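# Insert the peg fully into the plate hole inside the box

## Task

Seat the peg completely in the hole of the plate that lies on the floor of the open box; it only counts if the peg stays inserted on its own at the end, not held there by a gripper.

## Robot and tools

Robot: two six-joint arms (xArm 850 type), named left_arm and right_arm, each with a two-finger parallel gripper and a wrist camera. Both bases sit near x = 0.002 m: left_arm at y = +0.323, right_arm at y = -0.321, each turned only slightly about vertical. The shared scene frame has its origin on the table surface midway between the bases, +z up, +x pointing out over the table, and left_arm on the +y side. The arm names are labels only; they do not tell you which side of a picture something is on.

Joint order, used in every row and every per-joint list: waist (joint1), shoulder (joint2), elbow (joint3), forearm roll (joint4), wrist pitch (joint5), wrist roll (joint6). Stated ranges in rad: waist and both rolls -6.283 to 6.283, shoulder -2.304 to 2.304, elbow -4.224 to 0.061, wrist pitch -2.164 to 2.164. Real ends may differ by about 0.010 rad. Load limits (N m): waist and shoulder 53.4, elbow 44.5, forearm roll 24, wrist pitch and wrist roll 16.9; a carried object adds to the load.

A row is always one flat list of 14 numbers, each between -1 and 1, covering both arms even if one is idle: left_arm's six joint values then its gripper opening, followed by right_arm's six joint values and opening. Joint values are offsets, not poses, scaled so that 1.0 equals 2.036 rad. The gripper value is absolute: +1 fully open, -1 shut.

execute_actions(actions): a list of actions, each a table of up to 15 rows; each row runs for one 1/30 s step, and a short table repeats its final row to fill 15 steps (0.5 s per action). Within an action, every row's joint offsets are counted from the joint angles at the moment that action began, not from the previous row. For the first action of a call, that reference is the latest reported state. An action that would push any joint more than 0.010 rad beyond its range is rejected for both arms; a malformed action, or a first action failing that check, rejects the whole call. An empty list simply returns state and images.

move(target, speed, blocking): target is one 14-number row as above, but its joint offsets are counted from the Joint positions in the most recent result that listed them. Every joint follows a synchronized path, so the hand traces a curve. speed (rad/s, 0.01 to 2, default 0.5) caps the joint with the longest travel; paths last between 0.5 and 10 s and are cut off at 10 s. Paths ignore obstacles and the other arm; faster moves and targets set deeper past a contact hit and press harder. The extra 'move:' line reports the outcome (done, off_target, moving, held, fault), whether a check blocked steps (limits=held or limits=none), and each arm's joint furthest from target. With blocking=false the result comes after 0.5 s while motion continues; until a result shows it has ended, new rows or moves are refused, so use wait or stop.

wait(seconds): 0 to 10; the arms keep their last command and a running move continues. stop(): brakes a running move (fingers still finish). zoom_image(camera, region): camera is cam_left_wrist or cam_right_wrist (both 672x504); region is [x0, y0, x1, y1] pixels, top-left origin, at most 504 by 504. read_manual(section): only "licences". finished_scene(scene): pass the current scene's number; this is final and reports success.

Results: a state line per arm gives end_effector_position (m) and end_effector_quat_wxyz plus velocities, in the scene frame; this point lies between the closed finger pads, about 2 cm short of the fingertips, and reported positions drift more at long reach. Fingers extend along the gripper's +z and close along its y; closing pushes the tips about 10 mm further forward. Joint positions and Joint velocities list six joints (rad, rad/s) then the pad gap (m; 0.084 open). Joint targets shows what the drives currently aim for. grip_measured is the finger opening on the command scale. Action calls also list step readings; HELD marks steps where part of an arm's row was held back. 'joint command not followed' means a clearance check altered targets; 'joint sent to its limit' means a joint was clipped at its end. Torque readings include offsets and noise and are nonzero in free air.

Motion checks: joint targets advance at most 3.14 rad/s, stay within 0.623 rad of the measured angle, and are scaled back if they would move the hand over 70 mm from where it is; large changes therefore take several actions, and an unfinished motion must be recommanded.

Gripping: to hold something, keep sending an opening well below grip_measured; lower squeezes harder (about 24 N per pad up to roughly 6 cm width). Closing fast can squeeze excessively.

Avoid: letting the arms touch or push each other, knocking anything off the table, dropping the peg, slamming or forcing it into the plate. Hitting a load limit causes a torque fault: that arm backs off and freezes for 10 s. Sustained holding heats motors; MOTOR HOT appears from 65 °C and at 80 °C the arm brakes (OVER-TEMPERATURE FAULT). Brief external tugs on the held peg or nudges on loose parts may occur. Release the peg before finishing so it stays seated unaided.

Each tool is called as a command line: name --argument value for each argument, lists and objects as JSON in quotes; but a table of rows of numbers goes row by row, as --pt "numbers of a row", without its own name.

## Session

execute_actions --actions '[]'

Scene clock: 0.00 s.
left_arm: end_effector_position=(+0.5334, +0.1687, +0.3463) grip_measured=+1.00 end_effector_quat_wxyz=(+0.017, +0.977, -0.198, -0.082) end_effector_velocity=(+0.000, -0.000, -0.000) end_effector_angular_velocity=(-0.000, -0.000, +0.000) | right_arm: end_effector_position=(+0.3660, +0.0224, +0.3346) grip_measured=+1.00 end_effector_quat_wxyz=(+0.188, +0.116, +0.951, +0.216) end_effector_velocity=(+0.000, -0.000, -0.000) end_effector_angular_velocity=(-0.000, +0.001, -0.002)
Joint names: [waist, shoulder, elbow, forearm roll, wrist pitch, wrist roll]
Joint positions: left_arm=[-0.304 -0.425 -1.361 -0.049 -1.099  0.163  0.084] | right_arm=[ 0.832  0.081 -0.658 -0.108 -0.16  -2.032  0.084]
Joint velocities: left_arm=[-0.     0.     0.    -0.     0.001 -0.     0.   ] | right_arm=[-0.001 -0.    -0.     0.    -0.001  0.001 -0.   ]
Joint torques (N m, as the arm reports them, + toward a larger angle): no reading
Motor temperatures (°C, as the motors report them): left_arm=[25 24 22 28 24 26] | right_arm=[23 24 24 22 26 24]
Joint targets: left_arm=[-0.304 -0.425 -1.361 -0.049 -1.099 0.163] | right_arm=[0.832 0.081 -0.658 -0.108 -0.160 -2.032]

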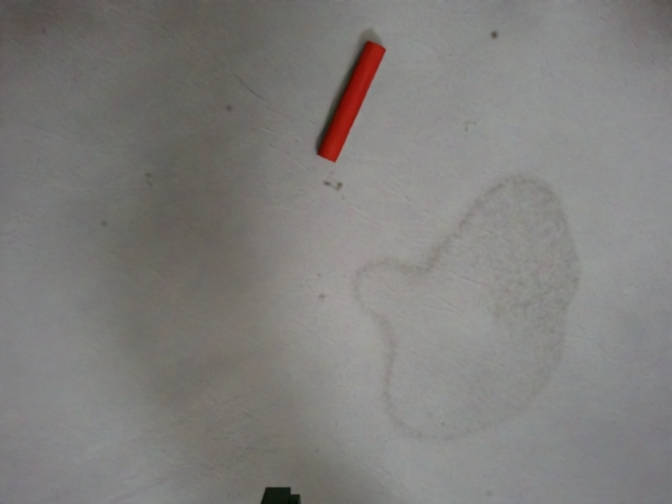

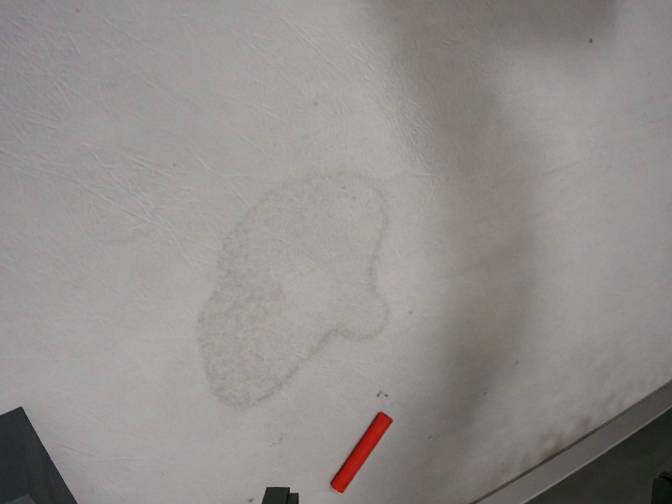

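move --target '[0,-0.2087,-0.03,0.024,0.2588,0.193,0.2,-0.2466,0.0088,-0.116,0.053,-0.409,0.998,1]' --speed 1.2

Scene clock: 52.30 s.
left_arm: end_effector_position=(+0.6294, +0.1539, +0.1000) grip_measured=+0.19 end_effector_quat_wxyz=(+0.000, +0.918, -0.398, +0.000) end_effector_velocity=(-0.001, -0.000, -0.001) end_effector_angular_velocity=(+0.001, +0.002, -0.001) | right_arm: end_effector_position=(+0.3890, -0.2169, +0.4007) grip_measured=+1.00 end_effector_quat_wxyz=(-0.000, +0.991, +0.132, +0.001) end_effector_velocity=(+0.000, -0.000, +0.000) end_effector_angular_velocity=(+0.000, +0.000, -0.004)
Joint names: [waist, shoulder, elbow, forearm roll, wrist pitch, wrist roll]
Joint positions: left_arm=[-0.304 -0.85  -1.422 -0.    -0.572  0.555  0.052] | right_arm=[ 0.33   0.099 -0.894  0.    -0.992 -0.001  0.084]
Joint velocities: left_arm=[-0.    -0.001  0.001  0.    -0.     0.001 -0.   ] | right_arm=[-0.001  0.    -0.     0.    -0.001  0.003  0.   ]
Joint torques (N m, as the arm reports them, + toward a larger angle): left_arm=[  1.57  36.16 -14.63   1.75  -0.14   0.29] | right_arm=[  5.97  20.72 -20.34  -0.75  -0.25  -0.4 ]
Motor temperatures (°C, as the motors report them): left_arm=[25 24 23 28 24 26] | right_arm=[23 24 25 22 26 24]
Joint targets: left_arm=[-0.304 -0.850 -1.422 -0.000 -0.572 0.555] | right_arm=[0.330 0.099 -0.894 0.000 -0.992 -0.000]
move: done; limits=none; left_arm: farthest joint: the waist, 0.000 radians from its target (0.000 radians at the start); right_arm: farthest joint: the waist, 0.000 radians from its target (0.502 radians at the start)
camera_calibration (this result's frames):
cam_left_wrist: T_world_to_cam=[[-0.727171, -0.686076, -0.0228584, 0.604669], [-0.686272, 0.727344, 0.00103204, 0.384575], [0.0159179, 0.0164376, -0.999738, 0.215957], [0, 0, 0, 1]] pos_world=[0.700183, 0.131581, 0.229326]
cam_right_wrist: T_world_to_cam=[[0.258377, -0.966036, -0.00394093, -0.274782], [-0.965976, -0.258308, -0.0129399, 0.39472], [0.0114824, 0.00715021, -0.999909, 0.533683], [0, 0, 0, 1]] pos_world=[0.446159, -0.167306, 0.537659]

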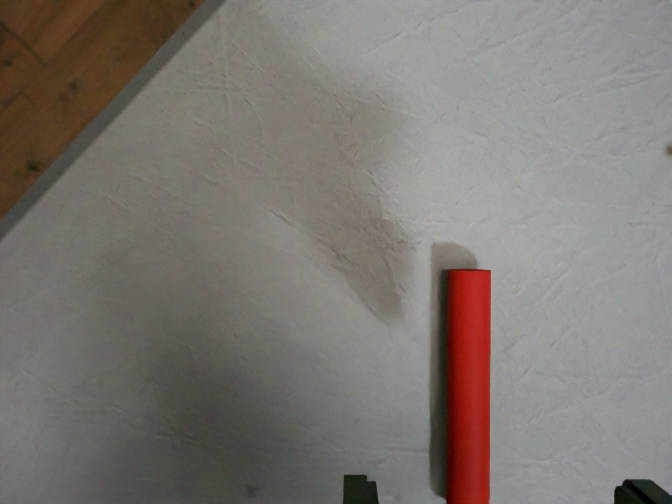

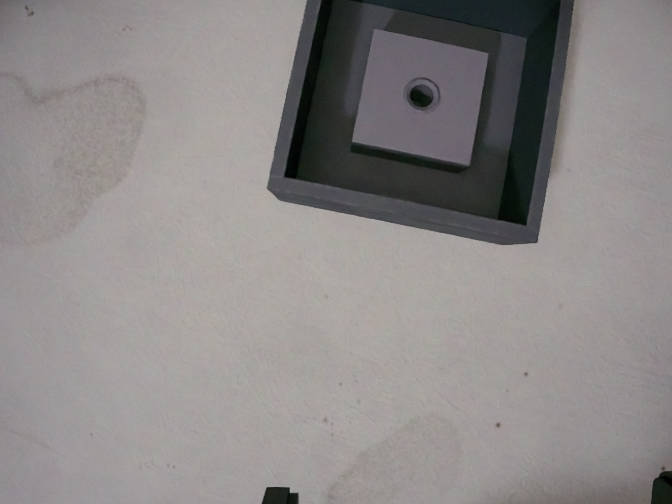

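move --target '[0,-0.0653,-0.0133,0,0.052,0,0.2,0,0,0,0,0,0,1]' --speed 0.2

execute_actions --actions '[[[0,0,0,0,0,0,-0.4,0,0,0,0,0,0,1]],[[0,0,0,0,0,0,-0.9,0,0,0,0,0,0,1]]]'

Scene clock: 79.17 s.
left_arm: end_effector_position=(+0.6298, +0.1538, +0.0230) grip_measured=+0.19 end_effector_quat_wxyz=(+0.000, +0.918, -0.398, +0.000) end_effector_velocity=(-0.001, +0.000, -0.002) end_effector_angular_velocity=(+0.001, +0.002, -0.000) | right_arm: end_effector_position=(+0.3890, -0.2169, +0.4007) grip_measured=+1.00 end_effector_quat_wxyz=(-0.000, +0.991, +0.132, +0.001) end_effector_velocity=(+0.000, +0.000, -0.000) end_effector_angular_velocity=(-0.000, +0.000, +0.000)
Joint names: [waist, shoulder, elbow, forearm roll, wrist pitch, wrist roll]
Joint positions: left_arm=[-0.304 -0.983 -1.45  -0.    -0.466  0.555  0.052] | right_arm=[ 0.33   0.099 -0.894  0.    -0.992 -0.001  0.084]
Joint velocities: left_arm=[-0.    -0.003  0.     0.     0.001  0.    -0.   ] | right_arm=[-0.    -0.001 -0.    -0.     0.001 -0.    -0.   ]
Joint torques (N m, as the arm reports them, + toward a larger angle): left_arm=[  0.59  36.82 -13.67   1.78  -0.15   0.3 ] | right_arm=[  6.64  22.01 -20.42  -0.42  -0.55  -0.51]
Motor temperatures (°C, as the motors report them): left_arm=[25 25 23 28 24 26] | right_arm=[23 24 25 22 26 24]
Joint targets: left_arm=[-0.304 -0.983 -1.449 -0.000 -0.466 0.555] | right_arm=[0.330 0.099 -0.894 0.000 -0.992 -0.001]
move: done; limits=none; left_arm: farthest joint: the waist, 0.000 radians from its target (0.000 radians at the start); right_arm: farthest joint: the waist, 0.000 radians from its target (0.000 radians at the start)
camera_calibration (this result's frames):
cam_left_wrist: T_world_to_cam=[[-0.727149, -0.686091, -0.0231147, 0.60315], [-0.686285, 0.727332, 0.000686772, 0.385054], [0.0163409, 0.0163627, -0.999733, 0.138765], [0, 0, 0, 1]] pos_world=[0.700569, 0.131483, 0.152405]
cam_right_wrist: T_world_to_cam=[[0.258376, -0.966036, -0.00394101, -0.274782], [-0.965976, -0.258307, -0.0129402, 0.39472], [0.0114828, 0.00715038, -0.999909, 0.533683], [0, 0, 0, 1]] pos_world=[0.446159, -0.167306, 0.537659]

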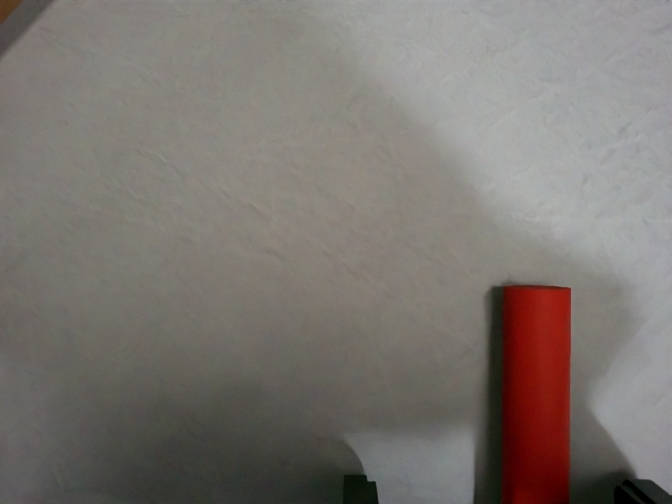

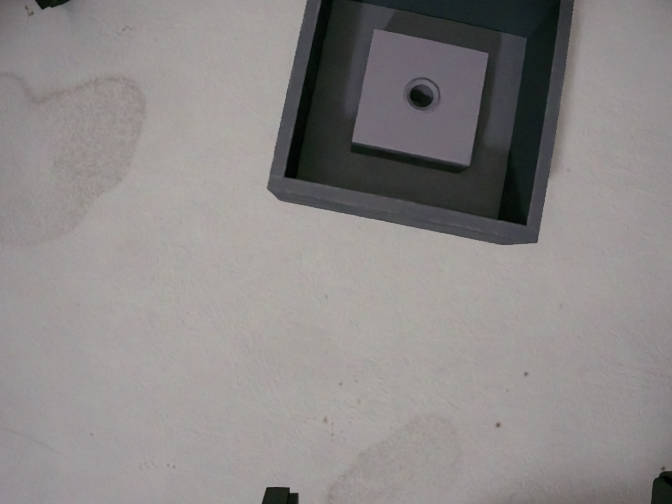

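Scene clock: 80.17 s.
left_arm: end_effector_position=(+0.6298, +0.1538, +0.0230) grip_measured=-0.69 end_effector_quat_wxyz=(+0.000, +0.918, -0.398, +0.000) end_effector_velocity=(-0.001, +0.000, -0.001) end_effector_angular_velocity=(+0.000, +0.001, -0.000) | right_arm: end_effector_position=(+0.3890, -0.2169, +0.4007) grip_measured=+1.00 end_effector_quat_wxyz=(-0.000, +0.991, +0.132, +0.001) end_effector_velocity=(+0.000, -0.000, -0.000) end_effector_angular_velocity=(+0.000, -0.001, +0.001)
Joint names: [waist, shoulder, elbow, forearm roll, wrist pitch, wrist roll]
Joint positions: left_arm=[-0.304 -0.983 -1.45  -0.    -0.466  0.555  0.014] | right_arm=[ 0.33   0.099 -0.894  0.    -0.992 -0.001  0.084]
Joint velocities: left_arm=[ 0.    -0.001  0.001  0.     0.     0.    -0.   ] | right_arm=[-0.    -0.    -0.     0.     0.001 -0.001 -0.   ]
Joint torques (N m, as the arm reports them, + toward a larger angle): left_arm=[  1.56  36.43 -13.7    1.81  -0.07   0.25] | right_arm=[  5.94  23.69 -21.17   0.48  -0.41  -0.46]
Motor temperatures (°C, as the motors report them): left_arm=[25 25 23 28 24 26] | right_arm=[23 24 25 22 26 24]
Joint targets: left_arm=[-0.304 -0.983 -1.450 -0.000 -0.466 0.555] | right_arm=[0.330 0.099 -0.894 0.000 -0.992 -0.001]
Step readings (joint positions; steps 1 to 15: 1st action; 16 to 30: 2nd action):
0: left_arm=[-0.304 -0.983 -1.450 -0.000 -0.466 0.555] | right_arm=[0.330 0.099 -0.894 0.000 -0.992 -0.001]
1: left_arm=[-0.304 -0.983 -1.450 -0.000 -0.466 0.555] | right_arm=[0.330 0.099 -0.894 0.000 -0.992 -0.001]
2: left_arm=[-0.304 -0.983 -1.450 -0.000 -0.466 0.555] | right_arm=[0.330 0.099 -0.894 0.000 -0.992 -0.001]
4: left_arm=[-0.304 -0.983 -1.450 -0.000 -0.466 0.555] | right_arm=[0.330 0.099 -0.894 0.000 -0.992 -0.001]
8: left_arm=[-0.304 -0.983 -1.450 -0.000 -0.466 0.555] | right_arm=[0.330 0.099 -0.894 0.000 -0.992 -0.001]
15: left_arm=[-0.304 -0.983 -1.450 -0.000 -0.466 0.555] | right_arm=[0.330 0.099 -0.894 0.000 -0.992 -0.001]
16: left_arm=[-0.304 -0.983 -1.450 -0.000 -0.466 0.555] | right_arm=[0.330 0.099 -0.894 0.000 -0.992 -0.001]
17: left_arm=[-0.304 -0.983 -1.450 -0.000 -0.466 0.555] | right_arm=[0.330 0.099 -0.894 0.000 -0.992 -0.001]
19: left_arm=[-0.304 -0.983 -1.450 -0.000 -0.466 0.555] | right_arm=[0.330 0.099 -0.894 0.000 -0.992 -0.001]
23: left_arm=[-0.304 -0.983 -1.450 -0.000 -0.466 0.555] | right_arm=[0.330 0.099 -0.894 0.000 -0.992 -0.001]
30: Joint positions above
camera_calibration (this result's frames):
cam_left_wrist: T_world_to_cam=[[-0.727149, -0.68609, -0.0231194, 0.603152], [-0.686285, 0.727333, 0.000679026, 0.385058], [0.0163496, 0.0163603, -0.999732, 0.138767], [0, 0, 0, 1]] pos_world=[0.700572, 0.131482, 0.152412]
cam_right_wrist: T_world_to_cam=[[0.258376, -0.966036, -0.00394102, -0.274782], [-0.965976, -0.258307, -0.0129403, 0.39472], [0.0114828, 0.0071504, -0.999909, 0.533683], [0, 0, 0, 1]] pos_world=[0.446159, -0.167306, 0.537659]

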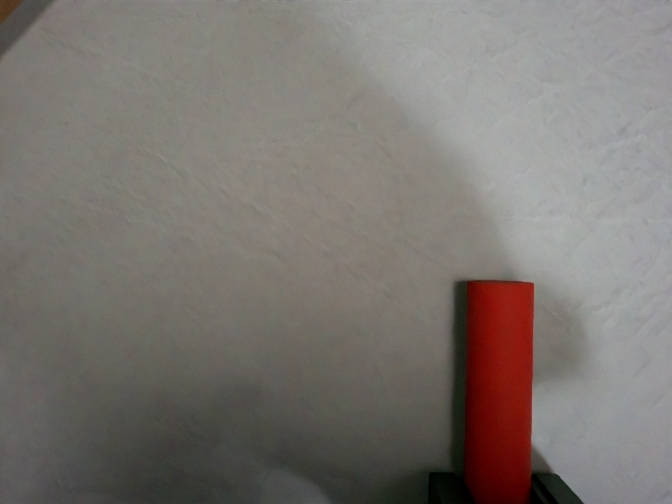

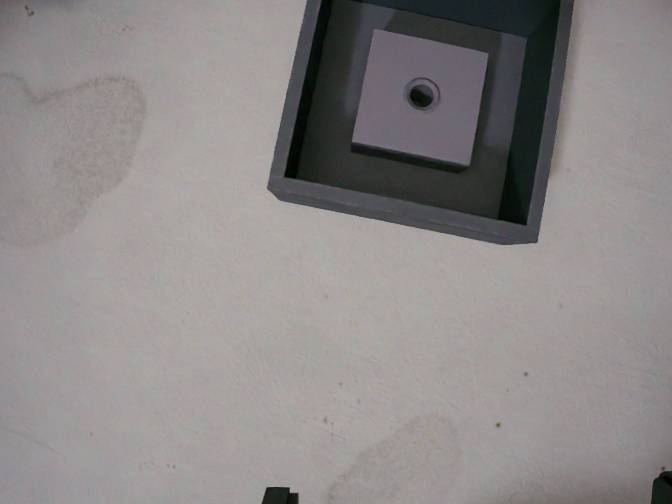

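move --target '[0,0.04,0,0,0,0,-0.9,0,0,0,0,0,0,1]' --speed 0.3

move --target '[-0.1773,0.2473,0.5088,0,0.9926,-0.2726,-0.9,0.164,-0.1874,-0.223,0,-0.0361,0.601,0.3]' --speed 0.9

Scene clock: 90.80 s.
left_arm: end_effector_position=(+0.6543, +0.1472, +0.0767) grip_measured=-0.69 end_effector_quat_wxyz=(-0.006, +0.917, -0.397, +0.040) end_effector_velocity=(+0.002, -0.000, +0.003) end_effector_angular_velocity=(-0.001, -0.005, +0.000) | right_arm: end_effector_position=(+0.3890, -0.2169, +0.4007) grip_measured=+1.00 end_effector_quat_wxyz=(-0.000, +0.991, +0.132, +0.001) end_effector_velocity=(-0.000, +0.000, -0.000) end_effector_angular_velocity=(-0.000, +0.001, -0.002)
Joint names: [waist, shoulder, elbow, forearm roll, wrist pitch, wrist roll]
Joint positions: left_arm=[-0.304 -0.902 -1.449 -0.    -0.466  0.555  0.014] | right_arm=[ 0.33   0.099 -0.894  0.    -0.992 -0.001  0.084]
Joint velocities: left_arm=[ 0.     0.004 -0.001 -0.     0.     0.     0.   ] | right_arm=[ 0.    -0.001  0.    -0.    -0.     0.002  0.   ]
Joint torques (N m, as the arm reports them, + toward a larger angle): left_arm=[  1.72  36.27 -14.73   1.81  -0.03   0.26] | right_arm=[  4.94  24.   -19.93   0.87  -0.43  -0.66]
Motor temperatures (°C, as the motors report them): left_arm=[25 25 23 28 24 26] | right_arm=[23 24 25 22 26 24]
Joint targets: left_arm=[-0.304 -0.901 -1.450 -0.000 -0.466 0.555] | right_arm=[0.330 0.099 -0.894 0.000 -0.992 -0.001]
move: done; limits=none; left_arm: farthest joint: the elbow, 0.001 radians from its target (0.000 radians at the start); right_arm: farthest joint: the waist, 0.000 radians from its target (0.000 radians at the start)
camera_calibration (this result's frames):
cam_left_wrist: T_world_to_cam=[[-0.723698, -0.687021, -0.0652862, 0.618771], [-0.683664, 0.726623, -0.0679916, 0.410241], [0.0941501, -0.00457156, -0.995548, 0.143955], [0, 0, 0, 1]] pos_world=[0.714717, 0.127676, 0.211604]
cam_right_wrist: T_world_to_cam=[[0.258376, -0.966036, -0.00394101, -0.274782], [-0.965976, -0.258307, -0.0129403, 0.39472], [0.0114828, 0.00715038, -0.999909, 0.533683], [0, 0, 0, 1]] pos_world=[0.446159, -0.167306, 0.537659]

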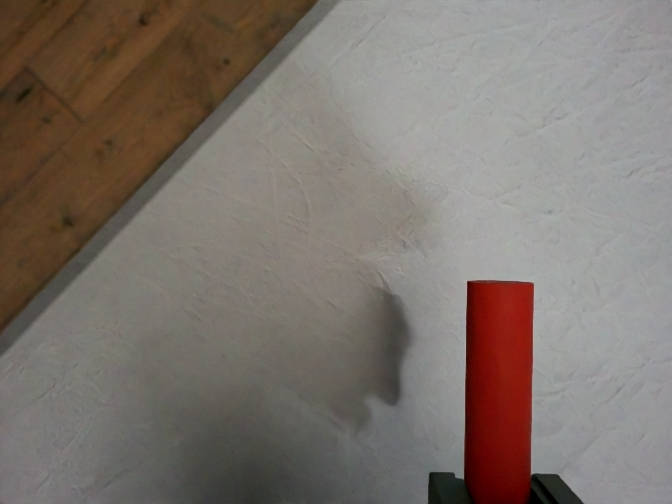

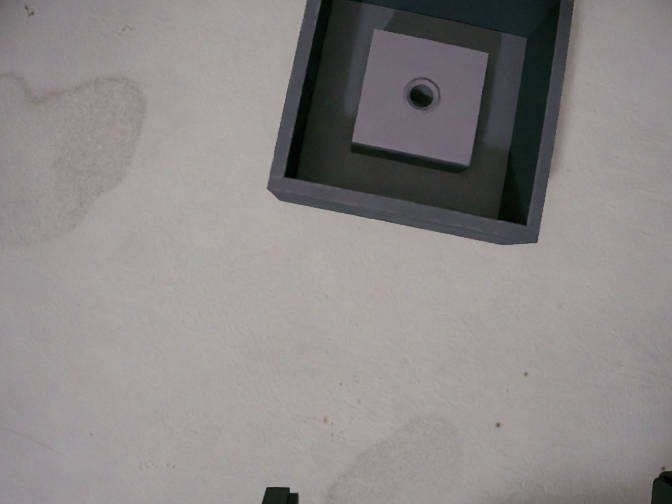

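Scene clock: 93.67 s.
left_arm: end_effector_position=(+0.4503, +0.0003, +0.2995) grip_measured=-0.69 end_effector_quat_wxyz=(+0.216, +0.673, -0.217, +0.673) end_effector_velocity=(-0.001, +0.000, -0.001) end_effector_angular_velocity=(+0.001, +0.002, -0.001) | right_arm: end_effector_position=(+0.4604, -0.0096, +0.4193) grip_measured=+0.29 end_effector_quat_wxyz=(-0.000, +0.952, -0.308, +0.000) end_effector_velocity=(-0.000, +0.000, -0.000) end_effector_angular_velocity=(-0.001, +0.002, -0.000)
Joint names: [waist, shoulder, elbow, forearm roll, wrist pitch, wrist roll]
Joint positions: left_arm=[-0.665 -0.398 -0.414 -0.     1.554  0.001  0.014] | right_arm=[ 0.664 -0.282 -1.348  0.    -1.066  1.223  0.056]
Joint velocities: left_arm=[-0.001  0.     0.003  0.     0.001 -0.     0.   ] | right_arm=[ 0.001 -0.001 -0.001 -0.    -0.002  0.001  0.   ]
Joint torques (N m, as the arm reports them, + toward a larger angle): left_arm=[ 0.8  19.32 -7.72  1.46  1.22  0.37] | right_arm=[  3.4   34.95 -21.78   0.49  -0.22  -0.48]
Motor temperatures (°C, as the motors report them): left_arm=[25 25 23 28 24 26] | right_arm=[23 24 25 22 26 24]
Joint targets: left_arm=[-0.665 -0.398 -0.414 -0.000 1.554 0.000] | right_arm=[0.664 -0.282 -1.348 0.000 -1.066 1.223]
move: done; limits=none; left_arm: farthest joint: the elbow, 0.001 radians from its target (1.036 radians at the start); right_arm: farthest joint: the waist, 0.000 radians from its target (0.334 radians at the start)
camera_calibration (this result's frames):
cam_left_wrist: T_world_to_cam=[[-0.564864, -0.825179, 0.00284812, 0.292856], [-0.00377826, -0.000865139, -0.999992, 0.365914], [0.825176, -0.56487, -0.00262906, -0.242063], [0, 0, 0, 1]] pos_world=[0.366551, 0.105241, 0.36444]
cam_right_wrist: T_world_to_cam=[[-0.587685, -0.80908, -0.00399071, 0.298144], [-0.809002, 0.587687, -0.0118589, 0.452906], [0.0119401, -0.00374083, -0.999922, 0.549625], [0, 0, 0, 1]] pos_world=[0.535054, -0.0228882, 0.556142]

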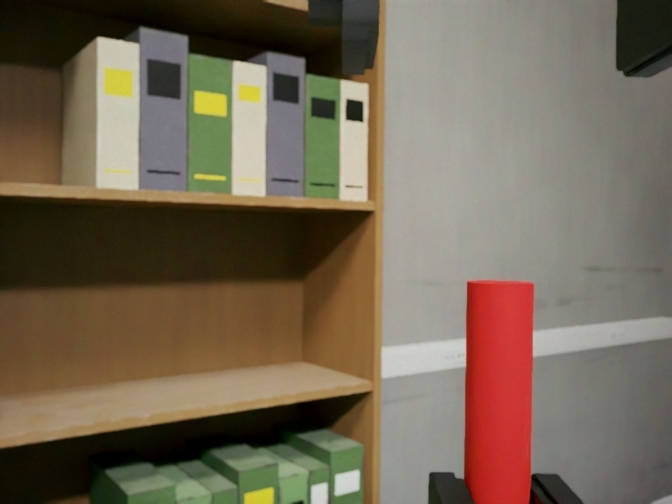

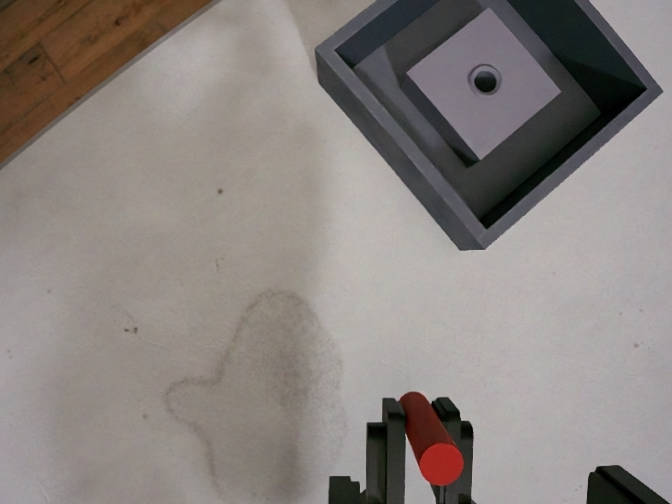

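move --target '[0,0,0,0,0,0,-0.9,0,-0.0213,0.0496,0,0.0709,0,0]' --speed 0.2

execute_actions --actions '[[[0,0,0,0,0,0,-0.9,0,0,0,0,0,0,-0.5]],[[0,0,0,0,0,0,-0.9,0,0,0,0,0,0,-0.9]]]'

Scene clock: 107.93 s.
left_arm: end_effector_position=(+0.4503, +0.0003, +0.2995) grip_measured=-0.69 end_effector_quat_wxyz=(+0.216, +0.673, -0.217, +0.673) end_effector_velocity=(+0.001, -0.000, +0.000) end_effector_angular_velocity=(+0.001, -0.001, +0.000) | right_arm: end_effector_position=(+0.4611, -0.0092, +0.3512) grip_measured=-0.01 end_effector_quat_wxyz=(-0.000, +0.952, -0.308, +0.000) end_effector_velocity=(-0.000, -0.000, -0.001) end_effector_angular_velocity=(-0.001, +0.002, +0.002)
Joint names: [waist, shoulder, elbow, forearm roll, wrist pitch, wrist roll]
Joint positions: left_arm=[-0.665 -0.398 -0.414 -0.     1.554  0.001  0.014] | right_arm=[ 0.664 -0.325 -1.247  0.    -0.922  1.223  0.044]
Joint velocities: left_arm=[ 0.    -0.001 -0.002 -0.    -0.     0.001  0.   ] | right_arm=[ 0.    -0.001  0.002  0.     0.001 -0.002 -0.   ]
Joint torques (N m, as the arm reports them, + toward a larger angle): left_arm=[ 0.6  20.03 -7.58  1.56  1.14  0.28] | right_arm=[  4.23  34.88 -20.     0.55  -0.51  -0.55]
Motor temperatures (°C, as the motors report them): left_arm=[25 25 23 28 24 26] | right_arm=[23 24 25 22 26 24]
Joint targets: left_arm=[-0.665 -0.398 -0.414 -0.000 1.554 0.001] | right_arm=[0.664 -0.326 -1.247 0.000 -0.921 1.223]
move: done; limits=none; left_arm: farthest joint: the waist, 0.000 radians from its target (0.000 radians at the start); right_arm: farthest joint: the waist, 0.000 radians from its target (0.000 radians at the start)
camera_calibration (this result's frames):
cam_left_wrist: T_world_to_cam=[[-0.564864, -0.825179, 0.00284815, 0.292856], [-0.00377842, -0.000865065, -0.999992, 0.365914], [0.825175, -0.56487, -0.00262923, -0.242063], [0, 0, 0, 1]] pos_world=[0.36655, 0.105241, 0.36444]
cam_right_wrist: T_world_to_cam=[[-0.587689, -0.809076, -0.0042802, 0.29875], [-0.808995, 0.587694, -0.0119619, 0.452409], [0.0121935, -0.00356722, -0.999919, 0.481375], [0, 0, 0, 1]] pos_world=[0.535699, -0.0224495, 0.488027]

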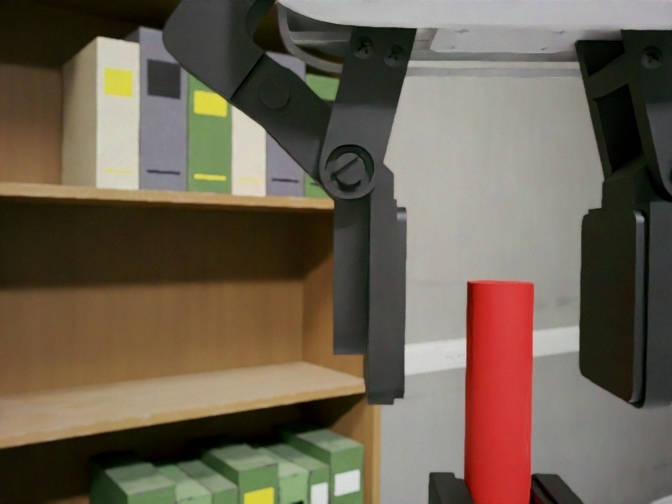

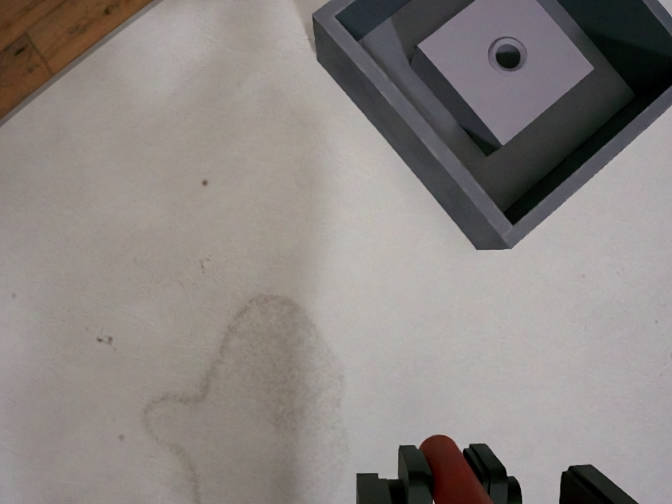

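Scene clock: 108.93 s.
left_arm: end_effector_position=(+0.4503, +0.0003, +0.2995) grip_measured=-0.69 end_effector_quat_wxyz=(+0.216, +0.673, -0.217, +0.673) end_effector_velocity=(-0.000, -0.000, -0.000) end_effector_angular_velocity=(-0.000, +0.001, -0.000) | right_arm: end_effector_position=(+0.4611, -0.0091, +0.3512) grip_measured=-0.70 end_effector_quat_wxyz=(-0.000, +0.952, -0.308, +0.000) end_effector_velocity=(-0.000, -0.000, +0.000) end_effector_angular_velocity=(+0.000, +0.000, -0.001)
Joint names: [waist, shoulder, elbow, forearm roll, wrist pitch, wrist roll]
Joint positions: left_arm=[-0.665 -0.398 -0.414 -0.     1.554  0.001  0.014] | right_arm=[ 0.664 -0.325 -1.247  0.    -0.922  1.223  0.013]
Joint velocities: left_arm=[-0.     0.    -0.     0.    -0.001 -0.001 -0.   ] | right_arm=[-0.  0.  0.  0. -0.  0.  0.]
Joint torques (N m, as the arm reports them, + toward a larger angle): left_arm=[ 1.2  19.82 -7.35  1.44  1.21  0.22] | right_arm=[  3.28  33.45 -19.82  -0.09  -0.59  -0.7 ]
Motor temperatures (°C, as the motors report them): left_arm=[25 25 23 28 24 26] | right_arm=[23 24 25 22 26 24]
Joint targets: left_arm=[-0.665 -0.398 -0.414 -0.000 1.554 0.001] | right_arm=[0.664 -0.325 -1.247 0.000 -0.922 1.223]
Step readings (joint positions; steps 1 to 15: 1st action; 16 to 30: 2nd action):
0: left_arm=[-0.665 -0.398 -0.414 -0.000 1.554 0.001] | right_arm=[0.664 -0.325 -1.247 0.000 -0.922 1.223]
1: left_arm=[-0.665 -0.398 -0.414 -0.000 1.554 0.001] | right_arm=[0.664 -0.325 -1.247 0.000 -0.922 1.223]
2: left_arm=[-0.665 -0.398 -0.414 -0.000 1.554 0.001] | right_arm=[0.664 -0.325 -1.247 0.000 -0.922 1.223]
4: left_arm=[-0.665 -0.398 -0.414 -0.000 1.554 0.001] | right_arm=[0.664 -0.325 -1.247 0.000 -0.922 1.223]
8: left_arm=[-0.665 -0.398 -0.414 -0.000 1.554 0.001] | right_arm=[0.664 -0.325 -1.247 0.000 -0.922 1.223]
15: left_arm=[-0.665 -0.398 -0.414 -0.000 1.554 0.001] | right_arm=[0.664 -0.325 -1.247 0.000 -0.922 1.223]
16: left_arm=[-0.665 -0.398 -0.414 -0.000 1.554 0.001] | right_arm=[0.664 -0.325 -1.247 0.000 -0.922 1.223]
17: left_arm=[-0.665 -0.398 -0.414 -0.000 1.554 0.001] | right_arm=[0.664 -0.325 -1.247 0.000 -0.922 1.223]
19: left_arm=[-0.665 -0.398 -0.414 -0.000 1.554 0.001] | right_arm=[0.664 -0.325 -1.247 0.000 -0.922 1.223]
23: left_arm=[-0.665 -0.398 -0.414 -0.000 1.554 0.001] | right_arm=[0.664 -0.325 -1.247 0.000 -0.922 1.223]
30: Joint positions above
camera_calibration (this result's frames):
cam_left_wrist: T_world_to_cam=[[-0.564879, -0.825169, 0.00284382, 0.292857], [-0.00378662, -0.00085415, -0.999992, 0.365913], [0.825165, -0.564885, -0.00264211, -0.242054], [0, 0, 0, 1]] pos_world=[0.366549, 0.105237, 0.364438]
cam_right_wrist: T_world_to_cam=[[-0.587689, -0.809076, -0.00433616, 0.298785], [-0.808995, 0.587694, -0.0119775, 0.452417], [0.0122391, -0.00353113, -0.999919, 0.481366], [0, 0, 0, 1]] pos_world=[0.535704, -0.022443, 0.488042]

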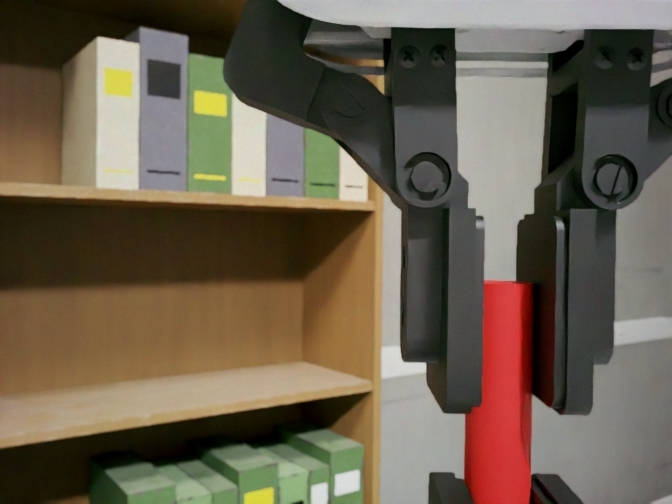

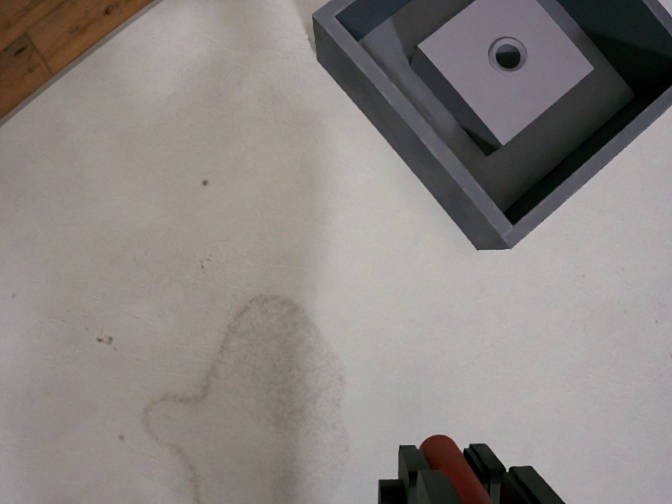

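execute_actions --actions '[[[0,0,0,0,0,0,0.2,0,0,0,0,0,0,-0.9]],[[0,0.042,0.084,0,0.042,0,0.2,0,0,0,0,0,0,-0.9]]]'

move --target '[0.3,0,0,0,0,0,0.2,-0.193,-0.1086,-0.0077,0,0.101,-0.532,-0.9]' --speed 0.7

Scene clock: 126.33 s.
left_arm: end_effector_position=(+0.3955, +0.0397, +0.2994) grip_measured=+0.19 end_effector_quat_wxyz=(+0.217, +0.673, -0.217, +0.673) end_effector_velocity=(-0.003, +0.002, -0.001) end_effector_angular_velocity=(+0.001, +0.003, +0.000) | right_arm: end_effector_position=(+0.4611, -0.0092, +0.3512) grip_measured=-0.70 end_effector_quat_wxyz=(-0.000, +0.952, -0.308, +0.000) end_effector_velocity=(-0.000, +0.000, +0.000) end_effector_angular_velocity=(+0.000, -0.000, +0.000)
Joint names: [waist, shoulder, elbow, forearm roll, wrist pitch, wrist roll]
Joint positions: left_arm=[-0.665 -0.313 -0.244 -0.     1.639  0.001  0.052] | right_arm=[ 0.664 -0.325 -1.247  0.    -0.922  1.223  0.013]
Joint velocities: left_arm=[ 0.     0.003  0.008 -0.     0.003 -0.001  0.   ] | right_arm=[ 0.  0. -0.  0. -0. -0.  0.]
Joint torques (N m, as the arm reports them, + toward a larger angle): left_arm=[ 1.05 14.92 -6.09  1.43  1.1   0.28] | right_arm=[  4.26  33.29 -19.82   0.45  -0.21  -0.72]
Motor temperatures (°C, as the motors report them): left_arm=[25 25 23 28 24 26] | right_arm=[23 24 25 22 26 24]
Joint targets: left_arm=[-0.665 -0.313 -0.243 -0.000 1.640 0.001] | right_arm=[0.664 -0.325 -1.247 0.000 -0.922 1.223]
Step readings (joint positions; steps 1 to 15: 1st action; 16 to 30: 2nd action):
0: left_arm=[-0.665 -0.398 -0.414 -0.000 1.554 0.001] | right_arm=[0.664 -0.325 -1.247 0.000 -0.922 1.223]
1: left_arm=[-0.665 -0.398 -0.414 -0.000 1.554 0.001] | right_arm=[0.664 -0.325 -1.247 0.000 -0.922 1.223]
2: left_arm=[-0.665 -0.398 -0.414 -0.000 1.554 0.001] | right_arm=[0.664 -0.325 -1.247 0.000 -0.922 1.223]
4: left_arm=[-0.665 -0.398 -0.414 -0.000 1.554 0.001] | right_arm=[0.664 -0.325 -1.247 0.000 -0.922 1.223]
8: left_arm=[-0.665 -0.398 -0.414 -0.000 1.554 0.001] | right_arm=[0.664 -0.325 -1.247 0.000 -0.922 1.223]
15: left_arm=[-0.665 -0.398 -0.414 -0.000 1.554 0.001] | right_arm=[0.664 -0.325 -1.247 0.000 -0.922 1.223]
16: left_arm=[-0.665 -0.398 -0.413 -0.000 1.554 0.001] | right_arm=[0.664 -0.325 -1.247 0.000 -0.922 1.223]
17: left_arm=[-0.665 -0.395 -0.407 -0.000 1.559 0.001] | right_arm=[0.664 -0.325 -1.247 0.000 -0.922 1.223]
19: left_arm=[-0.665 -0.367 -0.353 -0.000 1.586 0.001] | right_arm=[0.664 -0.325 -1.247 0.000 -0.922 1.223]
23: left_arm=[-0.665 -0.320 -0.255 -0.001 1.631 0.001] | right_arm=[0.664 -0.325 -1.247 0.000 -0.922 1.223]
30: Joint positions above
camera_calibration (this result's frames):
cam_left_wrist: T_world_to_cam=[[-0.5649, -0.825155, 0.00282605, 0.294437], [-0.0034064, -0.00109284, -0.999994, 0.365518], [0.825153, -0.564906, -0.00219346, -0.174735], [0, 0, 0, 1]] pos_world=[0.311755, 0.144647, 0.3643]
cam_right_wrist: T_world_to_cam=[[-0.587689, -0.809076, -0.00430696, 0.298767], [-0.808995, 0.587694, -0.0119692, 0.452412], [0.0122152, -0.00354987, -0.999919, 0.481372], [0, 0, 0, 1]] pos_world=[0.535701, -0.0224463, 0.488035]

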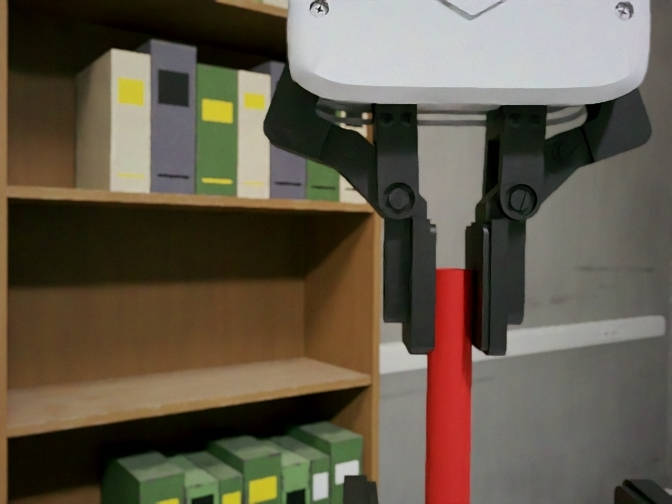

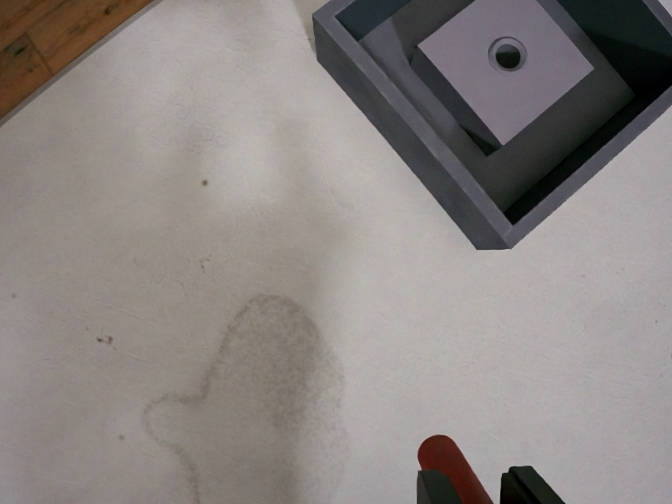

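Scene clock: 128.47 s.
left_arm: end_effector_position=(+0.4867, +0.3165, +0.2994) grip_measured=+0.19 end_effector_quat_wxyz=(+0.004, +0.707, -0.005, +0.707) end_effector_velocity=(-0.000, +0.001, +0.000) end_effector_angular_velocity=(-0.000, -0.001, +0.001) | right_arm: end_effector_position=(+0.5857, -0.2001, +0.2301) grip_measured=-0.70 end_effector_quat_wxyz=(-0.000, +0.999, +0.032, +0.000) end_effector_velocity=(-0.000, -0.001, -0.001) end_effector_angular_velocity=(-0.000, +0.002, -0.000)
Joint names: [waist, shoulder, elbow, forearm roll, wrist pitch, wrist roll]
Joint positions: left_arm=[-0.054 -0.313 -0.244 -0.     1.639  0.001  0.052] | right_arm=[ 0.271 -0.546 -1.263  0.    -0.716  0.14   0.013]
Joint velocities: left_arm=[ 0.002  0.001  0.     0.     0.    -0.    -0.   ] | right_arm=[-0.002 -0.001  0.     0.    -0.001 -0.002  0.   ]
Joint torques (N m, as the arm reports them, + toward a larger angle): left_arm=[ 0.95 14.72 -5.98  1.75  1.14  0.31] | right_arm=[  2.87  40.03 -19.62  -0.01  -0.33  -0.61]
Motor temperatures (°C, as the motors report them): left_arm=[25 25 23 28 24 26] | right_arm=[23 24 25 22 26 24]
Joint targets: left_arm=[-0.054 -0.313 -0.244 -0.000 1.639 0.001] | right_arm=[0.271 -0.546 -1.263 0.000 -0.716 0.140]
move: done; limits=none; left_arm: farthest joint: the waist, 0.000 radians from its target (0.610 radians at the start); right_arm: farthest joint: the waist, 0.000 radians from its target (0.393 radians at the start)
camera_calibration (this result's frames):
cam_left_wrist: T_world_to_cam=[[0.01015, -0.999944, 0.00282577, 0.349796], [-0.00216257, -0.00284786, -0.999994, 0.366082], [0.999946, 0.0101438, -0.00219135, -0.360661], [0, 0, 0, 1]] pos_world=[0.357883, 0.354477, 0.364301]
cam_right_wrist: T_world_to_cam=[[0.0618457, -0.998078, -0.00404522, -0.201346], [-0.99801, -0.0617904, -0.0125991, 0.644864], [0.012325, 0.00481637, -0.999912, 0.359738], [0, 0, 0, 1]] pos_world=[0.651599, -0.162845, 0.367017]

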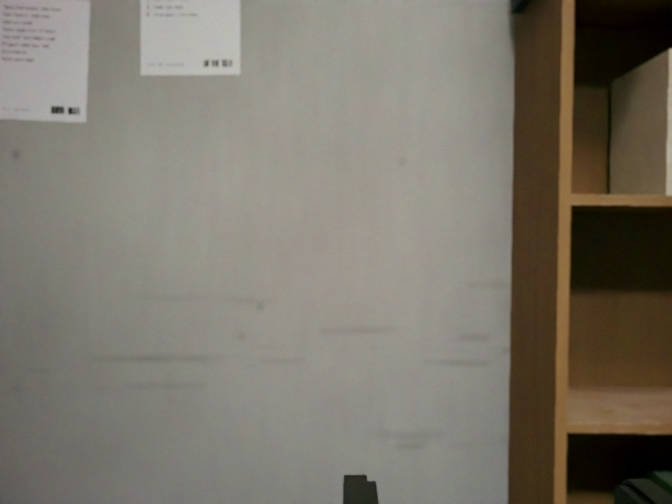

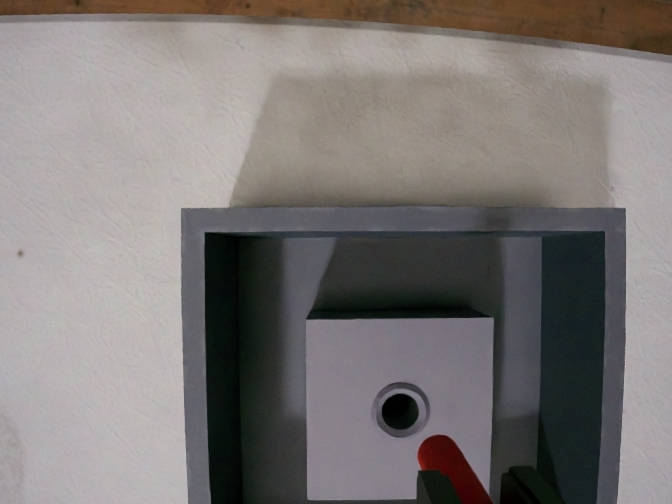

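move --target '[0,0,0,0,0,0,0.2,0.003,-0.0345,0.0242,0,0.0585,0.003,-0.9]' --speed 0.2

zoom_image --camera "cam_right_wrist" --region '[320,330,552,504]'

Scene clock: 139.97 s.
left_arm: end_effector_position=(+0.4867, +0.3165, +0.2994) grip_measured=+0.19 end_effector_quat_wxyz=(+0.004, +0.707, -0.005, +0.707) end_effector_velocity=(-0.001, -0.000, +0.000) end_effector_angular_velocity=(+0.002, -0.001, -0.000) | right_arm: end_effector_position=(+0.5787, -0.1979, +0.1700) grip_measured=-0.70 end_effector_quat_wxyz=(-0.000, +0.999, +0.032, +0.000) end_effector_velocity=(-0.001, +0.000, -0.001) end_effector_angular_velocity=(-0.000, +0.001, +0.001)
Joint names: [waist, shoulder, elbow, forearm roll, wrist pitch, wrist roll]
Joint positions: left_arm=[-0.054 -0.313 -0.244 -0.     1.639  0.001  0.052] | right_arm=[ 0.277 -0.616 -1.214  0.    -0.597  0.146  0.013]
Joint velocities: left_arm=[-0.     0.001  0.001  0.     0.001  0.002 -0.   ] | right_arm=[ 0.001 -0.001  0.001  0.     0.001 -0.001 -0.   ]
Joint torques (N m, as the arm reports them, + toward a larger angle): left_arm=[ 0.65 15.13 -5.71  1.39  1.22  0.27] | right_arm=[  4.55  39.25 -18.33  -0.29  -0.33  -0.36]
Motor temperatures (°C, as the motors report them): left_arm=[25 25 22 28 24 26] | right_arm=[23 24 25 22 26 24]
Joint targets: left_arm=[-0.054 -0.313 -0.244 -0.000 1.639 0.001] | right_arm=[0.277 -0.617 -1.214 0.000 -0.597 0.146]
move: done; limits=none; left_arm: farthest joint: the waist, 0.000 radians from its target (0.000 radians at the start); right_arm: farthest joint: the waist, 0.000 radians from its target (0.006 radians at the start)
camera_calibration (this result's frames):
cam_left_wrist: T_world_to_cam=[[0.0101506, -0.999944, 0.00282574, 0.349796], [-0.00216268, -0.00284783, -0.999994, 0.366082], [0.999946, 0.0101444, -0.00219147, -0.360661], [0, 0, 0, 1]] pos_world=[0.357883, 0.354477, 0.364301]
cam_right_wrist: T_world_to_cam=[[0.061829, -0.998079, -0.00403626, -0.198947], [-0.998012, -0.0617742, -0.0125271, 0.637216], [0.0122537, 0.00480277, -0.999913, 0.299779], [0, 0, 0, 1]] pos_world=[0.644576, -0.160641, 0.306933]

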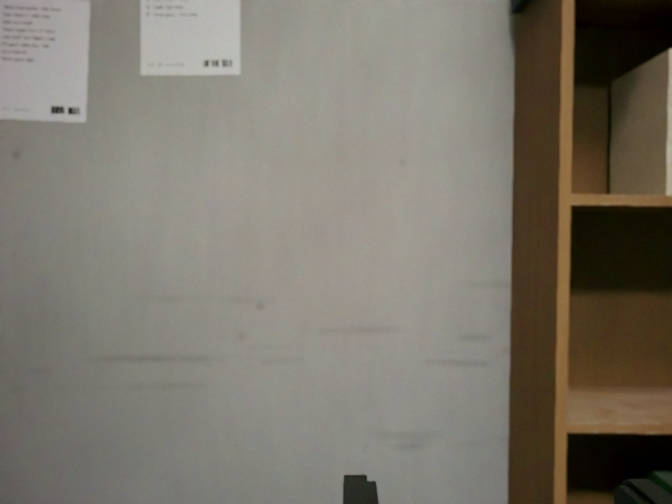

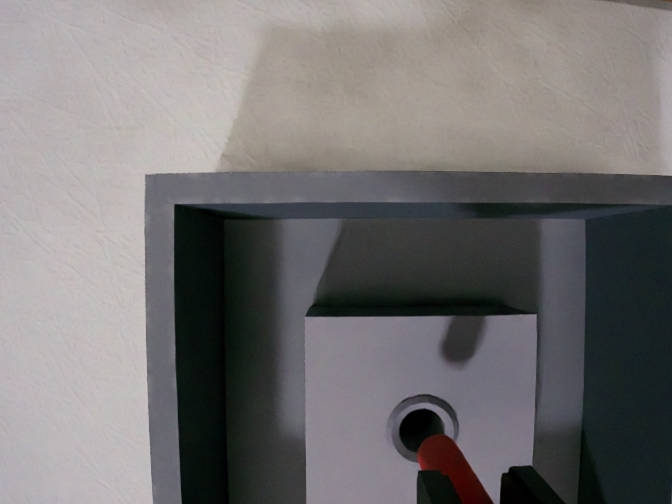

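Region (320, 330, 552, 504) of cam_right_wrist's 672x504 image, scaled by 2.172, with more detail than that image has; it fills the top 378 rows of this view, and the rest is white.

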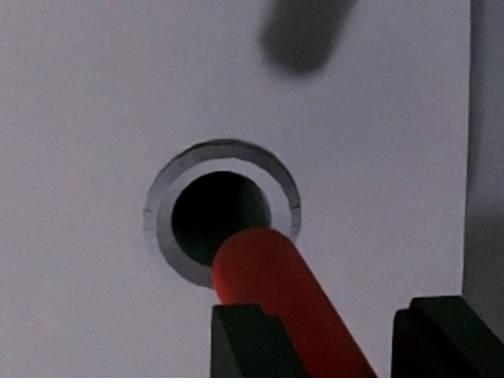

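move --target '[0,0,0,0,0,0,0.2,0,-0.0192,0.0094,0,0.0286,0,-0.9]' --speed 0.1

zoom_image --camera "cam_right_wrist" --region '[320,330,552,504]'

Scene clock: 150.87 s.
left_arm: end_effector_position=(+0.4867, +0.3165, +0.2994) grip_measured=+0.19 end_effector_quat_wxyz=(+0.004, +0.707, -0.005, +0.707) end_effector_velocity=(+0.000, -0.000, +0.001) end_effector_angular_velocity=(+0.002, -0.002, -0.000) | right_arm: end_effector_position=(+0.5749, -0.1987, +0.1404) grip_measured=-0.70 end_effector_quat_wxyz=(-0.000, +0.999, +0.032, +0.000) end_effector_velocity=(-0.000, +0.000, -0.001) end_effector_angular_velocity=(-0.000, +0.001, -0.001)
Joint names: [waist, shoulder, elbow, forearm roll, wrist pitch, wrist roll]
Joint positions: left_arm=[-0.054 -0.313 -0.244 -0.     1.639  0.001  0.052] | right_arm=[ 0.277 -0.655 -1.195  0.    -0.539  0.146  0.013]
Joint velocities: left_arm=[-0.     0.001 -0.     0.     0.     0.002 -0.   ] | right_arm=[ 0.    -0.001  0.001 -0.     0.     0.002  0.   ]
Joint torques (N m, as the arm reports them, + toward a larger angle): left_arm=[ 0.34 15.32 -4.99  1.74  1.08  0.33] | right_arm=[  3.34  39.58 -16.66  -0.42  -0.42  -0.77]
Motor temperatures (°C, as the motors report them): left_arm=[25 25 22 28 24 26] | right_arm=[23 24 25 22 26 24]
Joint targets: left_arm=[-0.054 -0.313 -0.244 -0.000 1.639 0.001] | right_arm=[0.277 -0.655 -1.195 0.000 -0.539 0.146]
move: done; limits=none; left_arm: farthest joint: the waist, 0.000 radians from its target (0.000 radians at the start); right_arm: farthest joint: the waist, 0.000 radians from its target (0.000 radians at the start)
camera_calibration (this result's frames):
cam_left_wrist: T_world_to_cam=[[0.0101506, -0.999944, 0.0028259, 0.349796], [-0.00216272, -0.00284799, -0.999994, 0.366082], [0.999946, 0.0101444, -0.0021915, -0.360661], [0, 0, 0, 1]] pos_world=[0.357883, 0.354477, 0.364301]
cam_right_wrist: T_world_to_cam=[[0.0618259, -0.998079, -0.00406362, -0.199633], [-0.998009, -0.0617698, -0.0127197, 0.633065], [0.0124443, 0.00484194, -0.999911, 0.270107], [0, 0, 0, 1]] pos_world=[0.640786, -0.161453, 0.277324]

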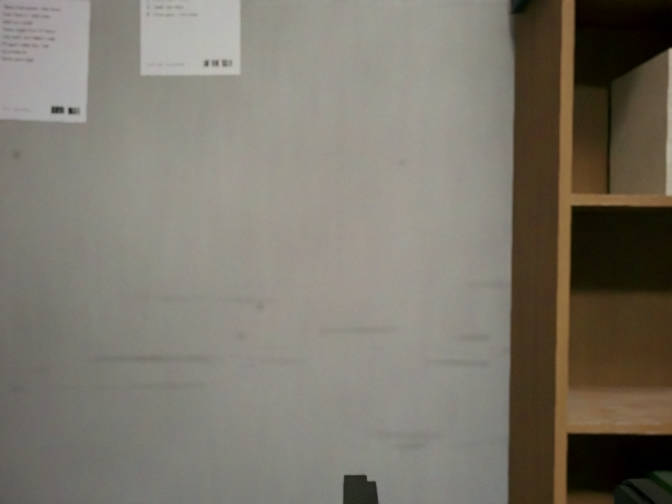

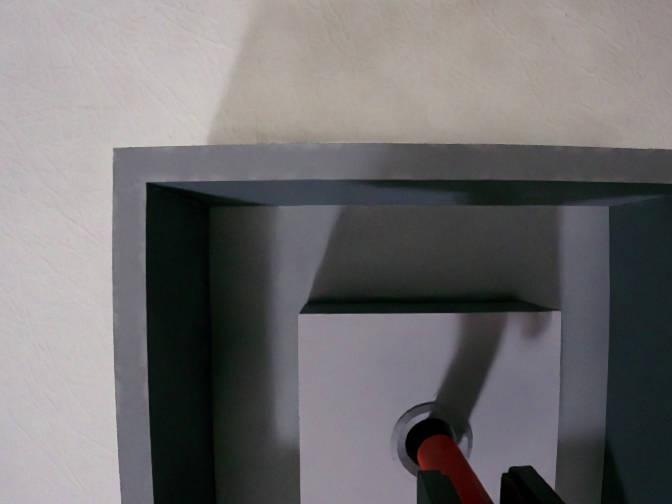

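Region (320, 330, 552, 504) of cam_right_wrist's 672x504 image, scaled by 2.172, with more detail than that image has; it fills the top 378 rows of this view, and the rest is white.

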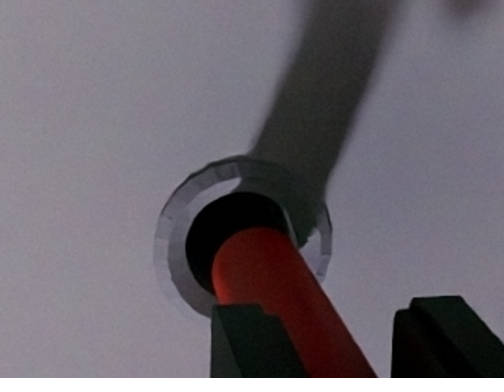

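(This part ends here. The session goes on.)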